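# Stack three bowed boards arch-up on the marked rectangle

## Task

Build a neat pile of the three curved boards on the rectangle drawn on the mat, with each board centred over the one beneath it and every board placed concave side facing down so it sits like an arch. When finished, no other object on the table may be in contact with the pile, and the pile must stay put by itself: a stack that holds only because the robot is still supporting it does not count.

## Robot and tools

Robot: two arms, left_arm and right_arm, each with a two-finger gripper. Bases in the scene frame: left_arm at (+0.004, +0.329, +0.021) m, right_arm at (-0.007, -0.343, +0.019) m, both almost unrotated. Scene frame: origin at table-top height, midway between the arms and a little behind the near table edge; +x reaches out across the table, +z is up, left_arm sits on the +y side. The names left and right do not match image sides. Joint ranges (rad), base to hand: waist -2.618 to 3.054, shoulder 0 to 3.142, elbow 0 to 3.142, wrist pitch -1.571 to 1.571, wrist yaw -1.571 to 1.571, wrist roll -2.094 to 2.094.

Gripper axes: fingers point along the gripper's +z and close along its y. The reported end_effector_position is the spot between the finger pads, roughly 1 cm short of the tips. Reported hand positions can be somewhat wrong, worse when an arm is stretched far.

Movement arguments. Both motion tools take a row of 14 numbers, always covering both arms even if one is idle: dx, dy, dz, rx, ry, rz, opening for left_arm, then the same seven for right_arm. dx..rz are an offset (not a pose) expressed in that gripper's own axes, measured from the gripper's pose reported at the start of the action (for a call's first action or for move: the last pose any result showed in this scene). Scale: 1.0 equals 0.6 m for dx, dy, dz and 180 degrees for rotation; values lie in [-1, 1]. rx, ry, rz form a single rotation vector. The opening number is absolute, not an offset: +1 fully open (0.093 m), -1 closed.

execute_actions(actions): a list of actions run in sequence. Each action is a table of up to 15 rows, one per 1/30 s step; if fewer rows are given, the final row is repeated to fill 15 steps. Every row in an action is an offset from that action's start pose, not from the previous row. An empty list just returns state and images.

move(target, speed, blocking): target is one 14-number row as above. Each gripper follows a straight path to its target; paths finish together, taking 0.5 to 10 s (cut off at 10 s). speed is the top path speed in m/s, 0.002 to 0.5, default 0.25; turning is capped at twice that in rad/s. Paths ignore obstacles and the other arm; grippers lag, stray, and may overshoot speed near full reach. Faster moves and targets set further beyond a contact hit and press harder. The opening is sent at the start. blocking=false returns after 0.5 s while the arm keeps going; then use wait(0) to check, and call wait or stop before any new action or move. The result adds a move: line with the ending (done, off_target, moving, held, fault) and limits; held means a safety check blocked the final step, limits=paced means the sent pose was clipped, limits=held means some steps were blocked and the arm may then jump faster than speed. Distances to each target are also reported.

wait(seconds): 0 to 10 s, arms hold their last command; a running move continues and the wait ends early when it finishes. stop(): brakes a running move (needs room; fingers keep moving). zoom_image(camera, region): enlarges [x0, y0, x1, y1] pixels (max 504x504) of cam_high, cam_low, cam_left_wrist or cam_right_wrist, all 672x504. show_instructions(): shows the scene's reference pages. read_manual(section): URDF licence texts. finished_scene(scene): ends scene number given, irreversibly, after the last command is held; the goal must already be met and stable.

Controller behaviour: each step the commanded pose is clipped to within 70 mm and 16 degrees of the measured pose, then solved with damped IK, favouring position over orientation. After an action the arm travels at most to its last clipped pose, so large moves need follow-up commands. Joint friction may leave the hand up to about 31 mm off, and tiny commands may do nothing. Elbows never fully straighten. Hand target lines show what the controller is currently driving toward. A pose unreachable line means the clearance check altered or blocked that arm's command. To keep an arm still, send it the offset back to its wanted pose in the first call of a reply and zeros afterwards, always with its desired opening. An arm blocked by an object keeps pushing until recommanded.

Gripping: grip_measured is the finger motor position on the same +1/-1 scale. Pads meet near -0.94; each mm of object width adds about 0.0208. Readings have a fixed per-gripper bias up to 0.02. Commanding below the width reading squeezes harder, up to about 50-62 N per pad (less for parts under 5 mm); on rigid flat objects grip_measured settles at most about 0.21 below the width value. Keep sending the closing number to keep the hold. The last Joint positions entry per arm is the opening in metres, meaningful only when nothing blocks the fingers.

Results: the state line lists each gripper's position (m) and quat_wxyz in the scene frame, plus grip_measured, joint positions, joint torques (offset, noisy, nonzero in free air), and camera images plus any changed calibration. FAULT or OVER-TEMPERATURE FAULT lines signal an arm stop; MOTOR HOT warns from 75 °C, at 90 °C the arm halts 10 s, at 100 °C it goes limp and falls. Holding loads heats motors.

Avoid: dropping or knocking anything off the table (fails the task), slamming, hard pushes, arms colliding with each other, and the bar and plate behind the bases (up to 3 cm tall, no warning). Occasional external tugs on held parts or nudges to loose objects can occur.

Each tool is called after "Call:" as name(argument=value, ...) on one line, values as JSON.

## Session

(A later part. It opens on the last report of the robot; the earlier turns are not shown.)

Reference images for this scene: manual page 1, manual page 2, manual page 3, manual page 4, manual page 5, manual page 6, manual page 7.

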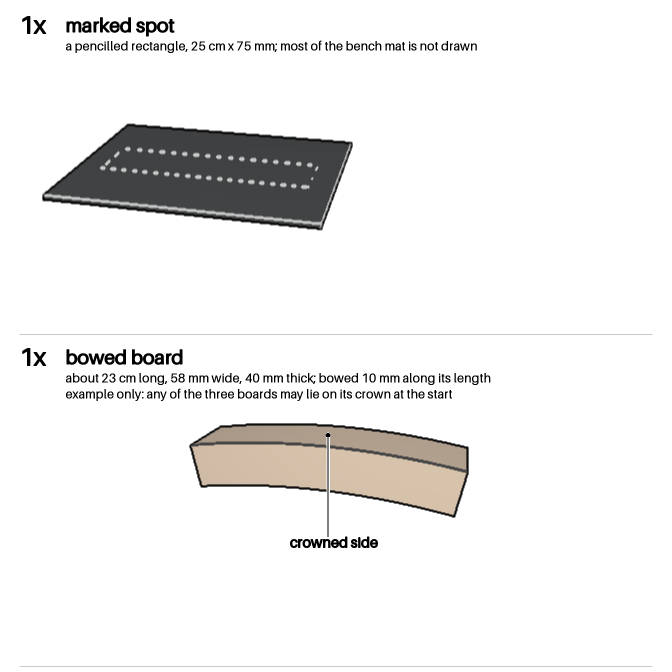

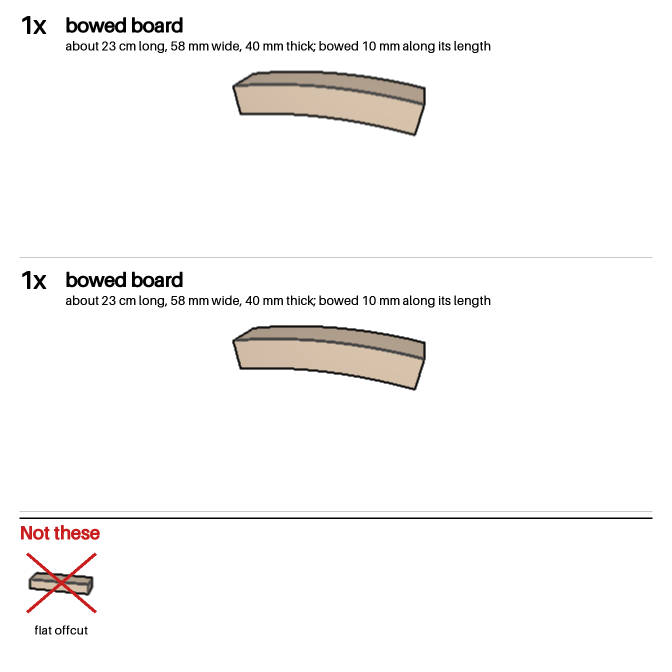

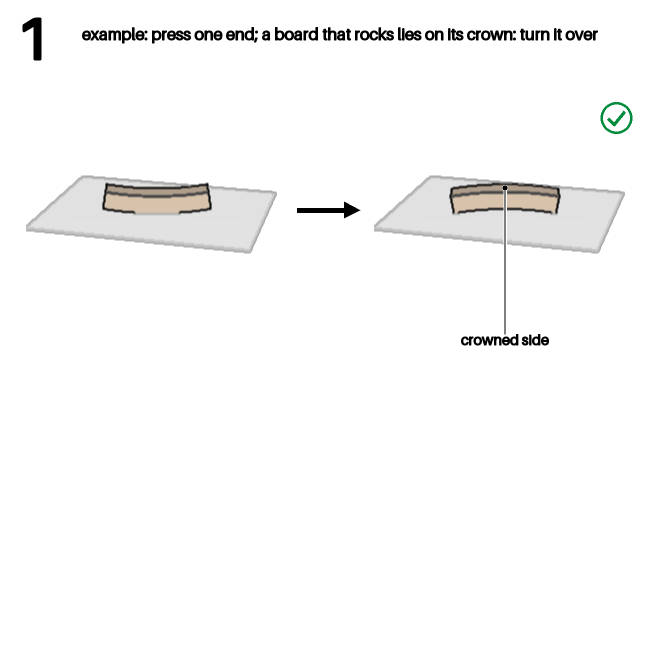

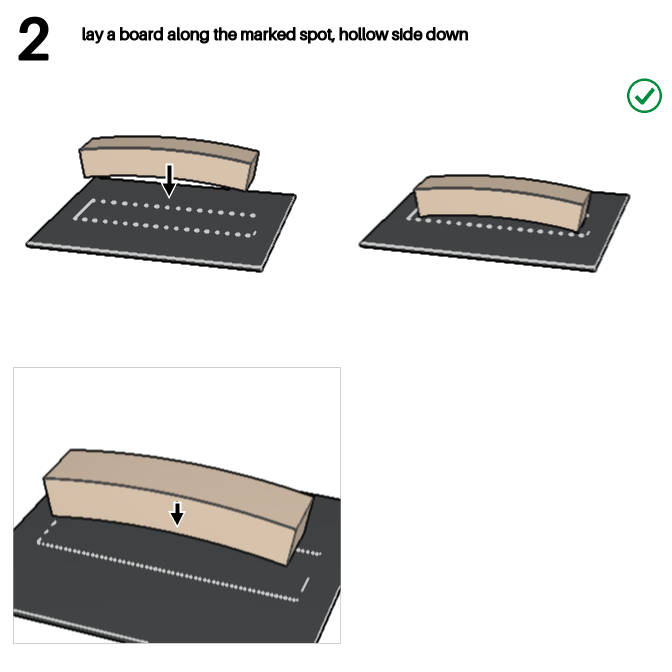

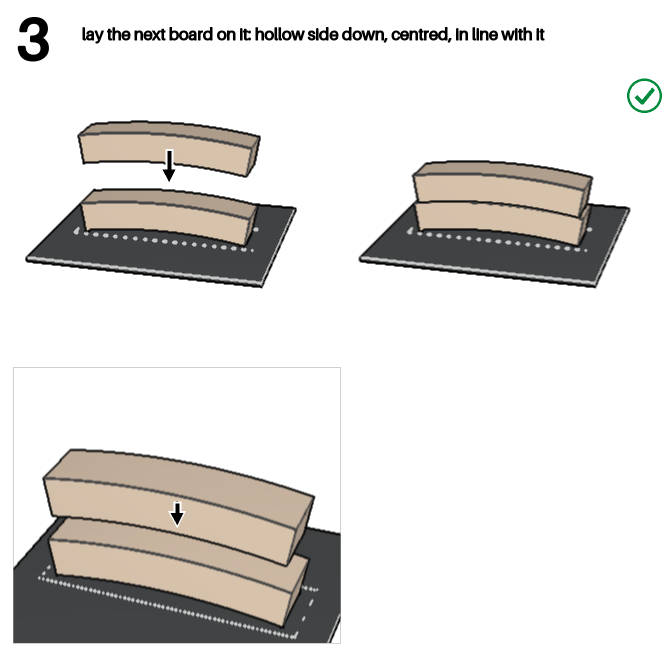

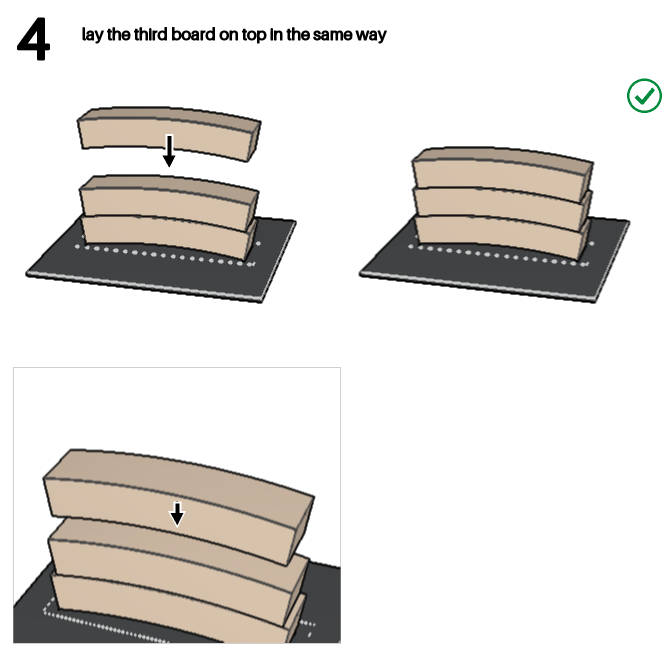

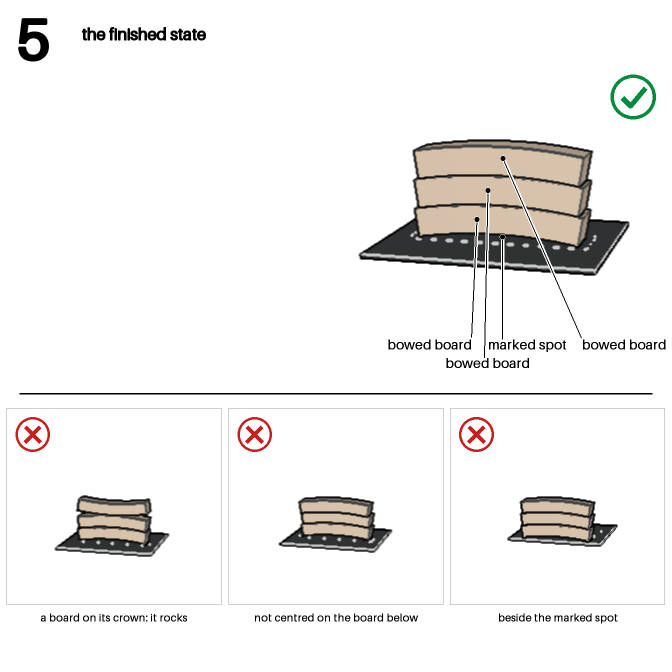

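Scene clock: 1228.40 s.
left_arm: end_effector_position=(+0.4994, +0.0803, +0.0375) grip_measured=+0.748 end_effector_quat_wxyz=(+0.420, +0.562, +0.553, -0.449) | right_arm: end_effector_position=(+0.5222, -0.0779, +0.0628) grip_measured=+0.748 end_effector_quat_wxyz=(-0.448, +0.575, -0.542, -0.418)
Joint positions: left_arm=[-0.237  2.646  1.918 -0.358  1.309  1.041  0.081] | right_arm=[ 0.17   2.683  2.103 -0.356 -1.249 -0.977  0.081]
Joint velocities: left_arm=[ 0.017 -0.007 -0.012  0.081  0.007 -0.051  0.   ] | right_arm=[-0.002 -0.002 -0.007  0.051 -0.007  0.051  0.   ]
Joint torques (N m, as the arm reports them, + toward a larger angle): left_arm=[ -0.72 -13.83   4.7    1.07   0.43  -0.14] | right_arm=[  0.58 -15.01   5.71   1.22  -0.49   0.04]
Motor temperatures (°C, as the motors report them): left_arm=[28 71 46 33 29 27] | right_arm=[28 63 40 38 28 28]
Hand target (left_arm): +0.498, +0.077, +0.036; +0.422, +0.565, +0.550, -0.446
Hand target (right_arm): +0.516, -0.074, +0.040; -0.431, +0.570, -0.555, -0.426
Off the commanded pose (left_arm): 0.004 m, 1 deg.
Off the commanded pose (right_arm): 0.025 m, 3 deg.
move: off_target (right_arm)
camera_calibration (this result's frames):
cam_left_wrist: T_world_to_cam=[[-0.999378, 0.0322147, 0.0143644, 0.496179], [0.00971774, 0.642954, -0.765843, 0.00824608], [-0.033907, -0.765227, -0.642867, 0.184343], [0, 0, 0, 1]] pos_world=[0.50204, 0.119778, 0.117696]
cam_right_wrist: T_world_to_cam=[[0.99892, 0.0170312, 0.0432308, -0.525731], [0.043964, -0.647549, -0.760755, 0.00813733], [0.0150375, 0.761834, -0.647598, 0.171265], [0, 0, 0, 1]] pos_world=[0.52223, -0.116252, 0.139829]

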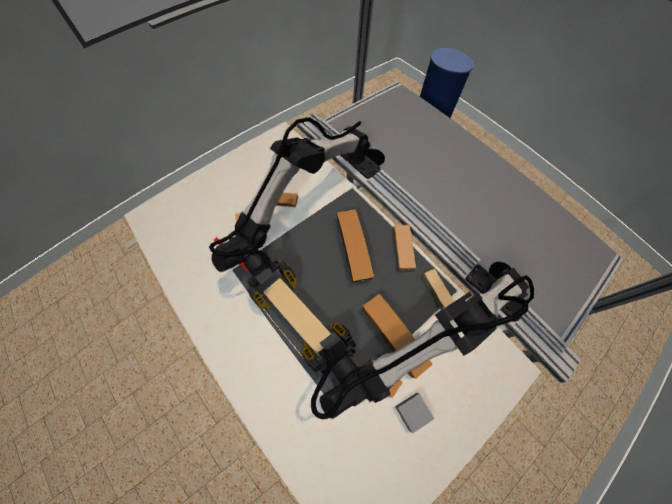

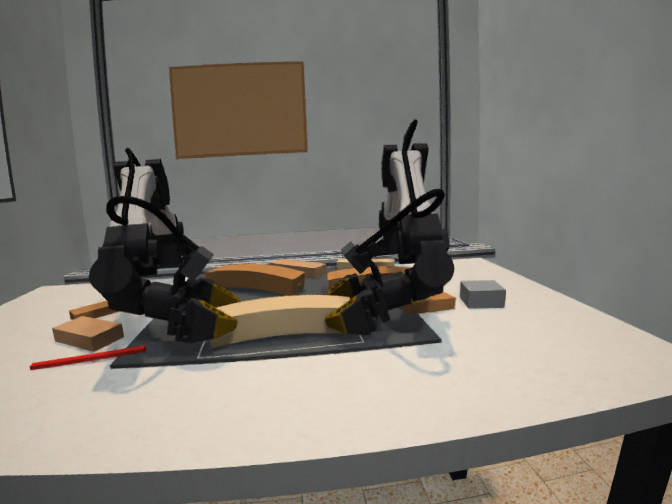

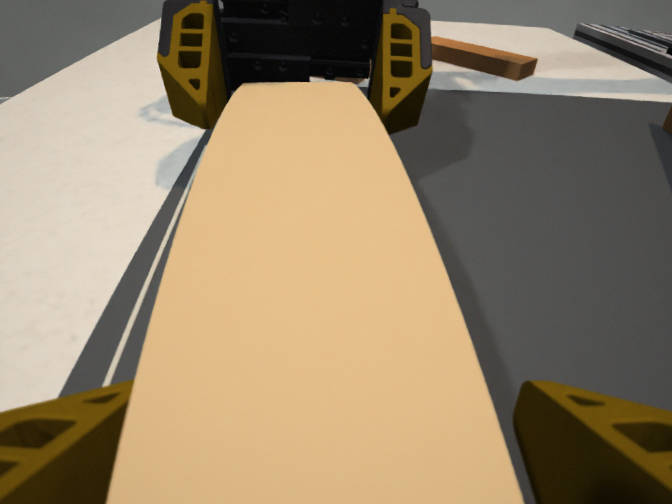

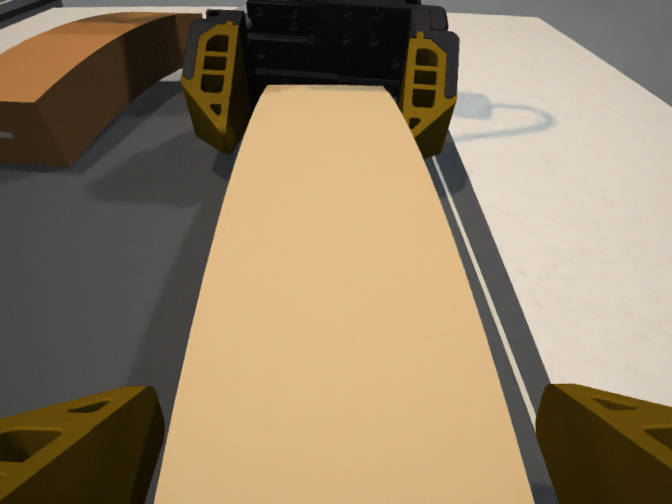

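Call:
move(target=[0,0.018,0,0,0,0,0.75, 0,0,0,0,0,0,0.75], speed=0.03)

Call:
move(target=[0,0,0,0,0,0,-0.6, 0,0,0,0,0,0,-0.6], speed=0.05)

Call:
move(target=[-0.055,0.03,-0.015,0,0,0,-0.6, -0.055,-0.03,-0.016,0,0,0,-0.6], speed=0.04)

Scene clock: 1232.23 s.
left_arm: end_effector_position=(+0.5068, +0.0791, +0.0344) grip_measured=+0.748 end_effector_quat_wxyz=(+0.420, +0.561, +0.554, -0.450) | right_arm: end_effector_position=(+0.5227, -0.0778, +0.0632) grip_measured=+0.748 end_effector_quat_wxyz=(-0.449, +0.575, -0.541, -0.418)
Joint positions: left_arm=[-0.237  2.683  1.979 -0.381  1.309  1.035  0.081] | right_arm=[ 0.17   2.683  2.103 -0.351 -1.249 -0.974  0.081]
Joint velocities: left_arm=[-0.007  0.007  0.032 -0.037 -0.037 -0.051  0.   ] | right_arm=[ 0.002  0.002 -0.002 -0.022 -0.037 -0.007 -0.   ]
Joint torques (N m, as the arm reports them, + toward a larger angle): left_arm=[  0.18 -12.94   7.87   0.74   0.53  -0.03] | right_arm=[ -0.18 -17.29   7.2    1.15  -0.63   0.  ]
Motor temperatures (°C, as the motors report them): left_arm=[28 73 45 33 29 27] | right_arm=[28 64 40 38 28 28]
Hand target (left_arm): +0.510, +0.080, +0.037; +0.421, +0.561, +0.553, -0.449
Hand target (right_arm): +0.522, -0.078, +0.063; -0.448, +0.575, -0.542, -0.418
Off the commanded pose (left_arm): 0.004 m, 0 deg.
Off the commanded pose (right_arm): 0.001 m, 0 deg.
move: done
camera_calibration (this result's frames):
cam_left_wrist: T_world_to_cam=[[-0.999357, 0.0307626, 0.0183942, 0.503645], [0.0056926, 0.642907, -0.765923, 0.00864049], [-0.0353876, -0.765326, -0.642669, 0.182457], [0, 0, 0, 1]] pos_world=[0.509729, 0.118591, 0.114613]
cam_right_wrist: T_world_to_cam=[[0.998831, 0.0161968, 0.0455336, -0.526451], [0.0451944, -0.646803, -0.761317, 0.00793705], [0.0171204, 0.762485, -0.646779, 0.170351], [0, 0, 0, 1]] pos_world=[0.522561, -0.11623, 0.140193]

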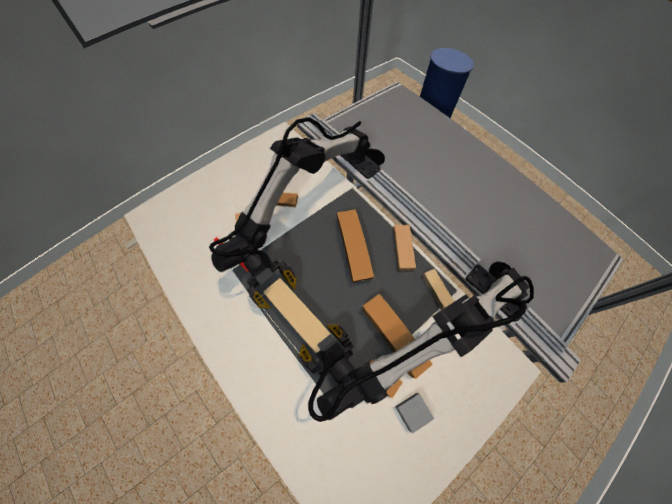

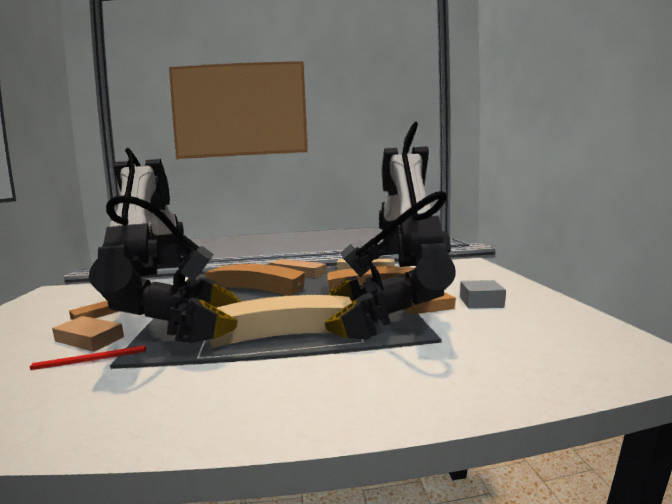

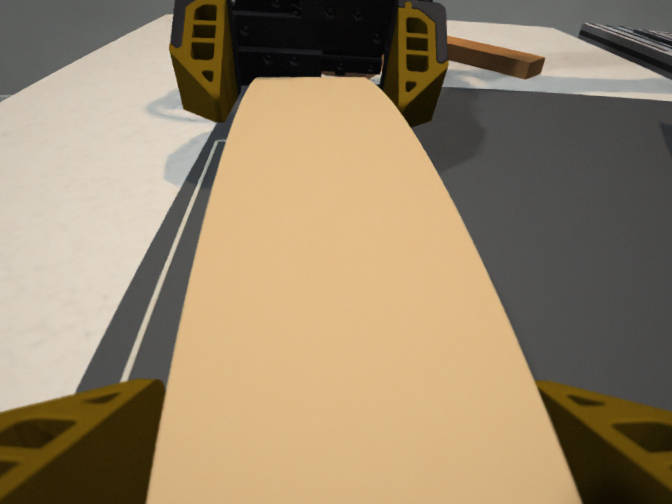

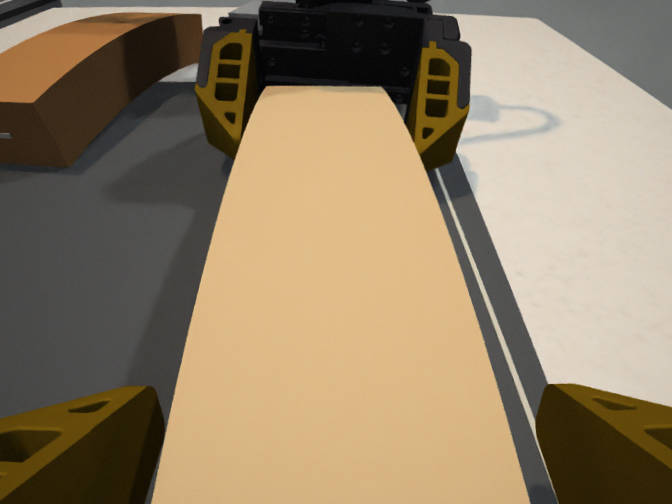

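Scene clock: 1232.73 s.
left_arm: end_effector_position=(+0.5063, +0.0791, +0.0346) grip_measured=+0.268 end_effector_quat_wxyz=(+0.418, +0.558, +0.556, -0.453) | right_arm: end_effector_position=(+0.5218, -0.0777, +0.0636) grip_measured=+0.181 end_effector_quat_wxyz=(-0.448, +0.575, -0.541, -0.421)
Joint positions: left_arm=[-0.237  2.683  1.979 -0.385  1.312  1.03   0.058] | right_arm=[ 0.17   2.683  2.103 -0.354 -1.254 -0.973  0.054]
Joint velocities: left_arm=[ 0.002 -0.007  0.007  0.066 -0.007  0.007 -0.002] | right_arm=[-0.007  0.027 -0.002 -0.022  0.037 -0.022  0.   ]
Joint torques (N m, as the arm reports them, + toward a larger angle): left_arm=[  0.02 -13.41   5.91   0.88   0.43  -0.03] | right_arm=[ -0.13 -17.24   7.28   1.2   -0.55  -0.04]
Motor temperatures (°C, as the motors report them): left_arm=[28 73 45 33 29 27] | right_arm=[28 64 40 38 28 28]
Hand target (left_arm): +0.507, +0.079, +0.034; +0.420, +0.561, +0.554, -0.450
Hand target (right_arm): +0.523, -0.078, +0.063; -0.449, +0.575, -0.541, -0.418
Off the commanded pose (left_arm): 0.001 m, 1 deg.
Off the commanded pose (right_arm): 0.001 m, 0 deg.
move: done
camera_calibration (this result's frames):
cam_left_wrist: T_world_to_cam=[[-0.999152, 0.0307903, 0.0273202, 0.502658], [-0.00119281, 0.641764, -0.766901, 0.0124682], [-0.0411463, -0.766284, -0.641183, 0.185523], [0, 0, 0, 1]] pos_world=[0.50988, 0.118684, 0.114783]
cam_right_wrist: T_world_to_cam=[[0.998988, 0.0191464, 0.040689, -0.525083], [0.0434521, -0.643999, -0.763791, 0.00963609], [0.0115798, 0.764786, -0.64418, 0.173451], [0, 0, 0, 1]] pos_world=[0.522125, -0.116394, 0.140458]

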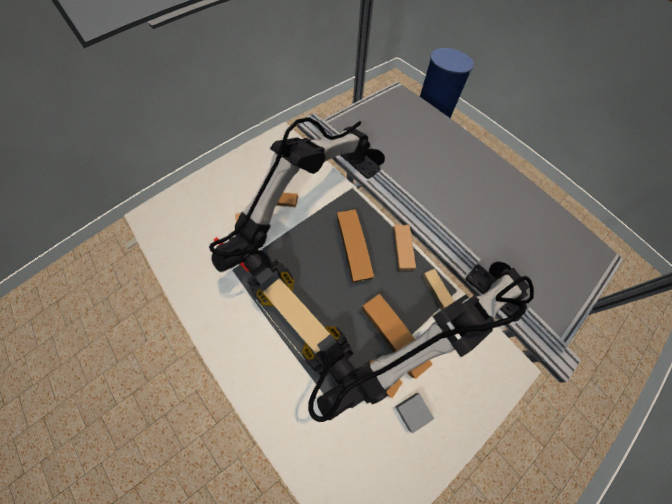

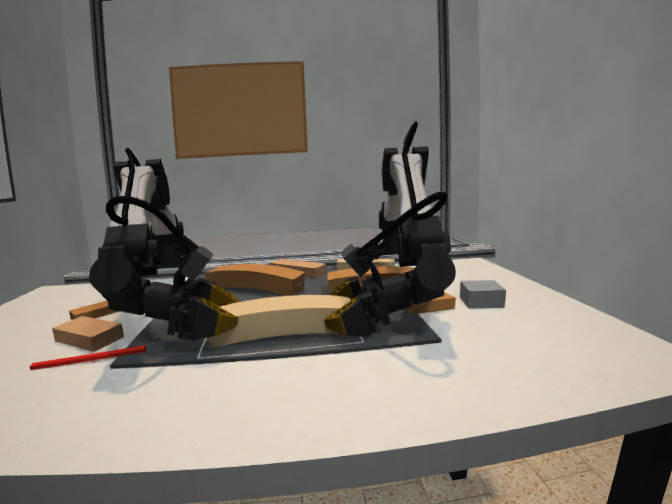

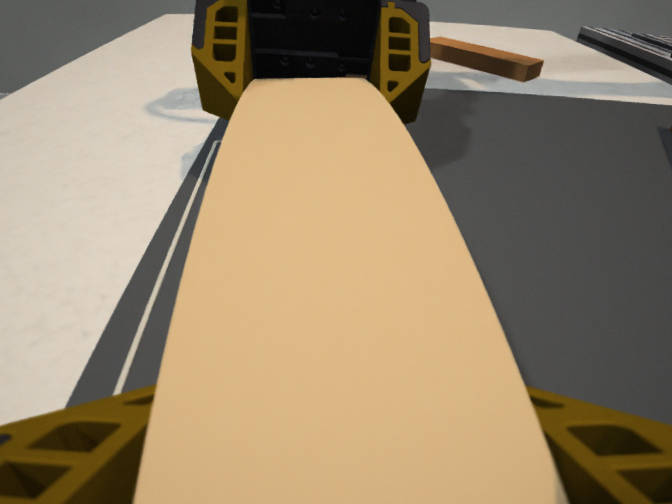

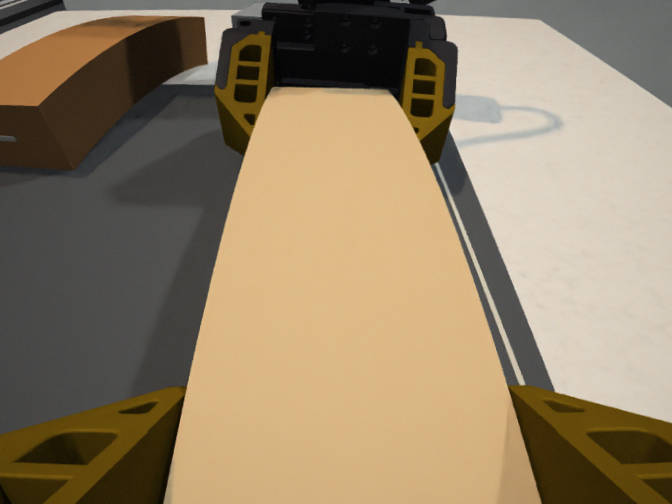

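Scene clock: 1234.00 s.
left_arm: end_effector_position=(+0.5206, +0.0772, +0.0602) grip_measured=+0.268 end_effector_quat_wxyz=(+0.416, +0.557, +0.556, -0.457) | right_arm: end_effector_position=(+0.5345, -0.0792, +0.0916) grip_measured=+0.181 end_effector_quat_wxyz=(-0.442, +0.574, -0.549, -0.418)
Joint positions: left_arm=[-0.235  2.711  2.146 -0.541  1.319  1.041  0.058] | right_arm=[ 0.165  2.71   2.288 -0.544 -1.242 -0.992  0.054]
Joint velocities: left_arm=[ 0.012  0.022  0.037 -0.095  0.007  0.022  0.001] | right_arm=[-0.007  0.022  0.042 -0.095  0.022 -0.007  0.   ]
Joint torques (N m, as the arm reports them, + toward a larger angle): left_arm=[  0.5  -13.93   8.34   0.73   0.43  -0.16] | right_arm=[ -0.45 -16.83   9.77   1.17  -0.82   0.02]
Motor temperatures (°C, as the motors report them): left_arm=[28 73 45 33 29 27] | right_arm=[28 64 40 38 28 28]
Hand target (left_arm): +0.526, +0.079, +0.068; +0.419, +0.557, +0.556, -0.452
Hand target (right_arm): +0.537, -0.079, +0.099; -0.448, +0.574, -0.541, -0.420
Off the commanded pose (left_arm): 0.010 m, 1 deg.
Off the commanded pose (right_arm): 0.008 m, 1 deg.
move: done
camera_calibration (this result's frames):
cam_left_wrist: T_world_to_cam=[[-0.9988, 0.0344107, 0.0348425, 0.515426], [-0.00483253, 0.638769, -0.769383, 0.0355554], [-0.0487314, -0.768628, -0.637837, 0.20503], [0, 0, 0, 1]] pos_world=[0.524971, 0.117144, 0.140172]
cam_right_wrist: T_world_to_cam=[[0.999501, 0.0118666, 0.0292835, -0.538657], [0.0298783, -0.656425, -0.753799, 0.0348281], [0.0102774, 0.754298, -0.656452, 0.193526], [0, 0, 0, 1]] pos_world=[0.535358, -0.116722, 0.169067]

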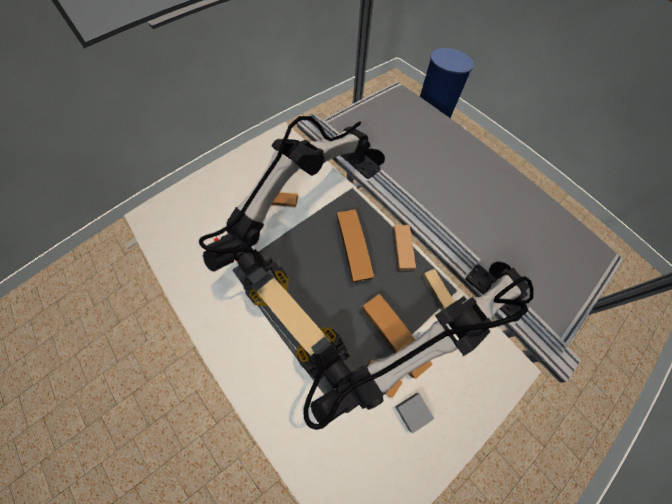

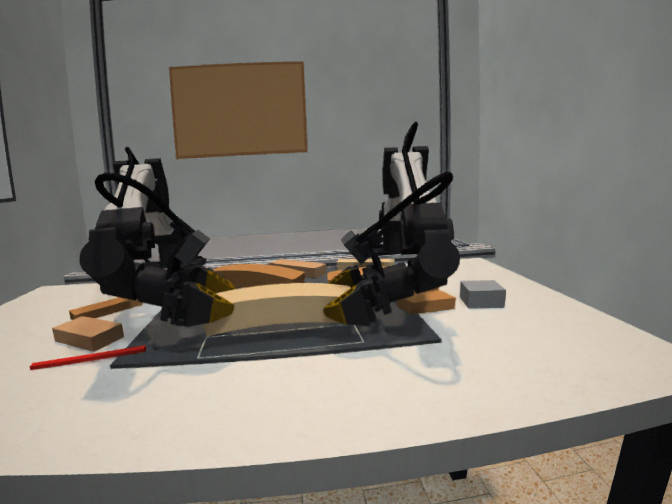

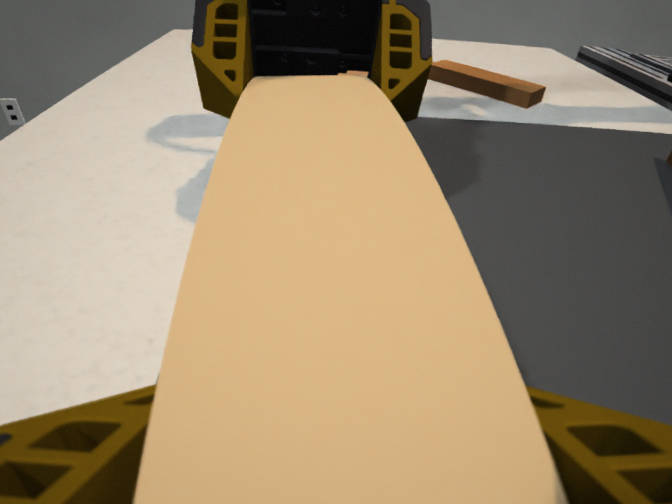

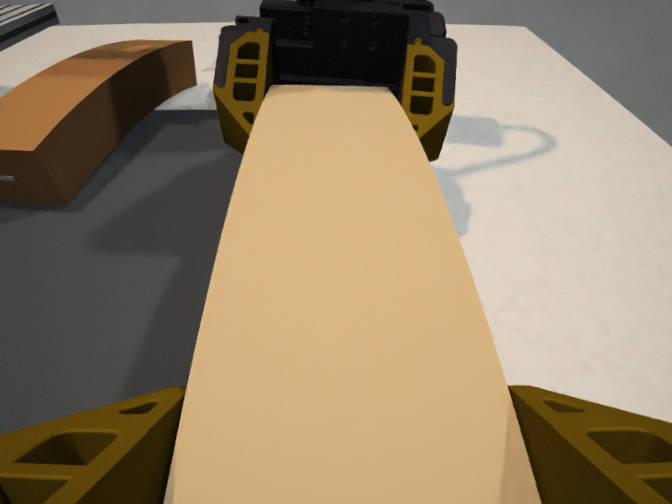

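Lower.

Call:
move(target=[0.052,0.004,0.014,0,0,0,-0.6, 0.065,-0.004,0.019,0,0,0,-0.6], speed=0.03)

Scene clock: 1236.80 s.
left_arm: end_effector_position=(+0.5185, +0.0778, +0.0355) grip_measured=+0.268 end_effector_quat_wxyz=(+0.406, +0.550, +0.562, -0.465) | right_arm: end_effector_position=(+0.5335, -0.0791, +0.0650) grip_measured=+0.181 end_effector_quat_wxyz=(-0.433, +0.568, -0.554, -0.427)
Joint positions: left_arm=[-0.235  2.761  2.148 -0.523  1.322  1.041  0.058] | right_arm=[ 0.164  2.763  2.289 -0.52  -1.25  -0.992  0.054]
Joint velocities: left_arm=[-0.002  0.007  0.002  0.007  0.022  0.022 -0.001] | right_arm=[ 0.012 -0.002  0.002 -0.037 -0.037 -0.007  0.   ]
Joint torques (N m, as the arm reports them, + toward a larger angle): left_arm=[ -0.26 -12.52   6.19   1.14   0.46  -0.1 ] | right_arm=[ -0.35 -15.27   8.13   1.49  -0.59  -0.12]
Motor temperatures (°C, as the motors report them): left_arm=[28 74 46 33 29 27] | right_arm=[28 65 40 38 28 28]
Hand target (left_arm): +0.521, +0.076, +0.028; +0.415, +0.557, +0.555, -0.457
Hand target (right_arm): +0.538, -0.079, +0.051; -0.441, +0.574, -0.549, -0.418
Off the commanded pose (left_arm): 0.008 m, 2 deg.
Off the commanded pose (right_arm): 0.015 m, 2 deg.
move: off_target (right_arm)
camera_calibration (this result's frames):
cam_left_wrist: T_world_to_cam=[[-0.99725, 0.0348947, 0.0653824, 0.51228], [-0.0278816, 0.640756, -0.767239, 0.0278405], [-0.0686666, -0.766952, -0.638021, 0.199837], [0, 0, 0, 1]] pos_world=[0.525369, 0.117551, 0.115366]
cam_right_wrist: T_world_to_cam=[[0.999869, 0.0161757, 0.000351938, -0.534901], [0.0108683, -0.65537, -0.75523, 0.0252144], [-0.0119857, 0.755135, -0.65546, 0.187789], [0, 0, 0, 1]] pos_world=[0.536808, -0.116629, 0.142319]

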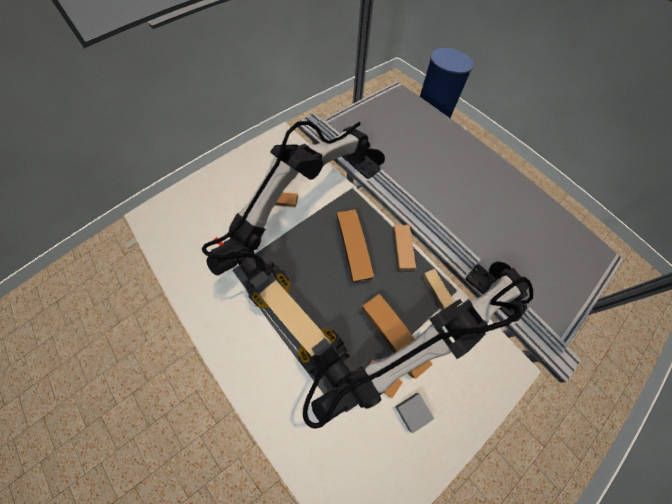

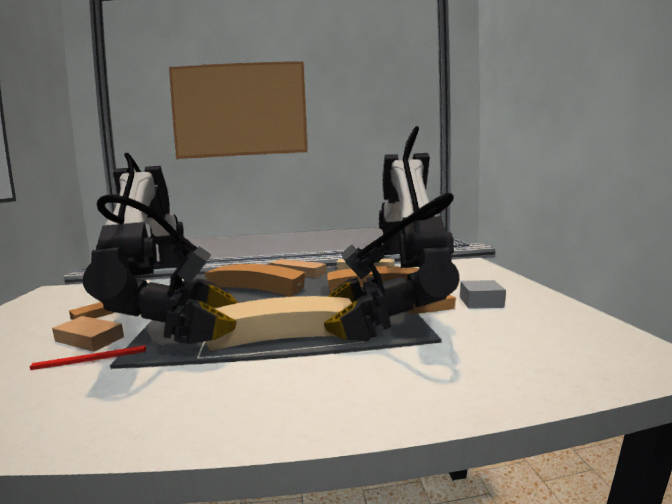

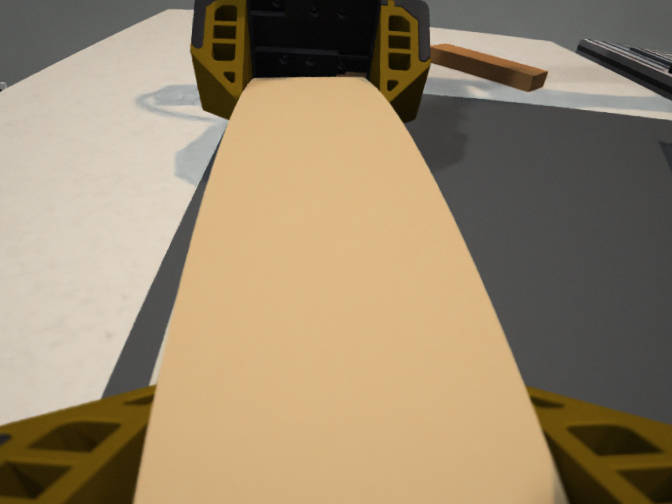

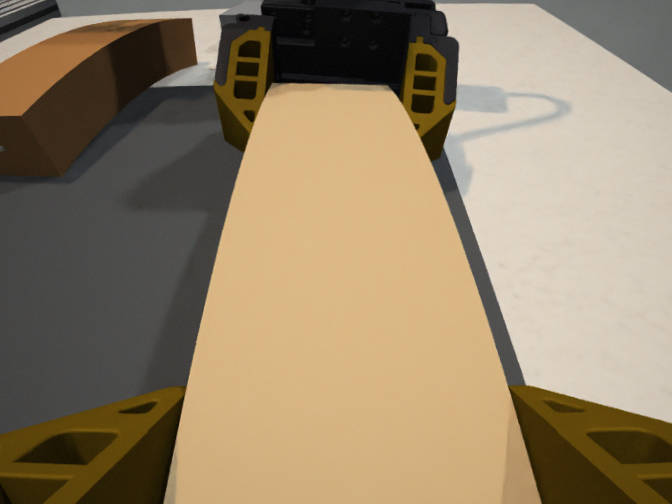

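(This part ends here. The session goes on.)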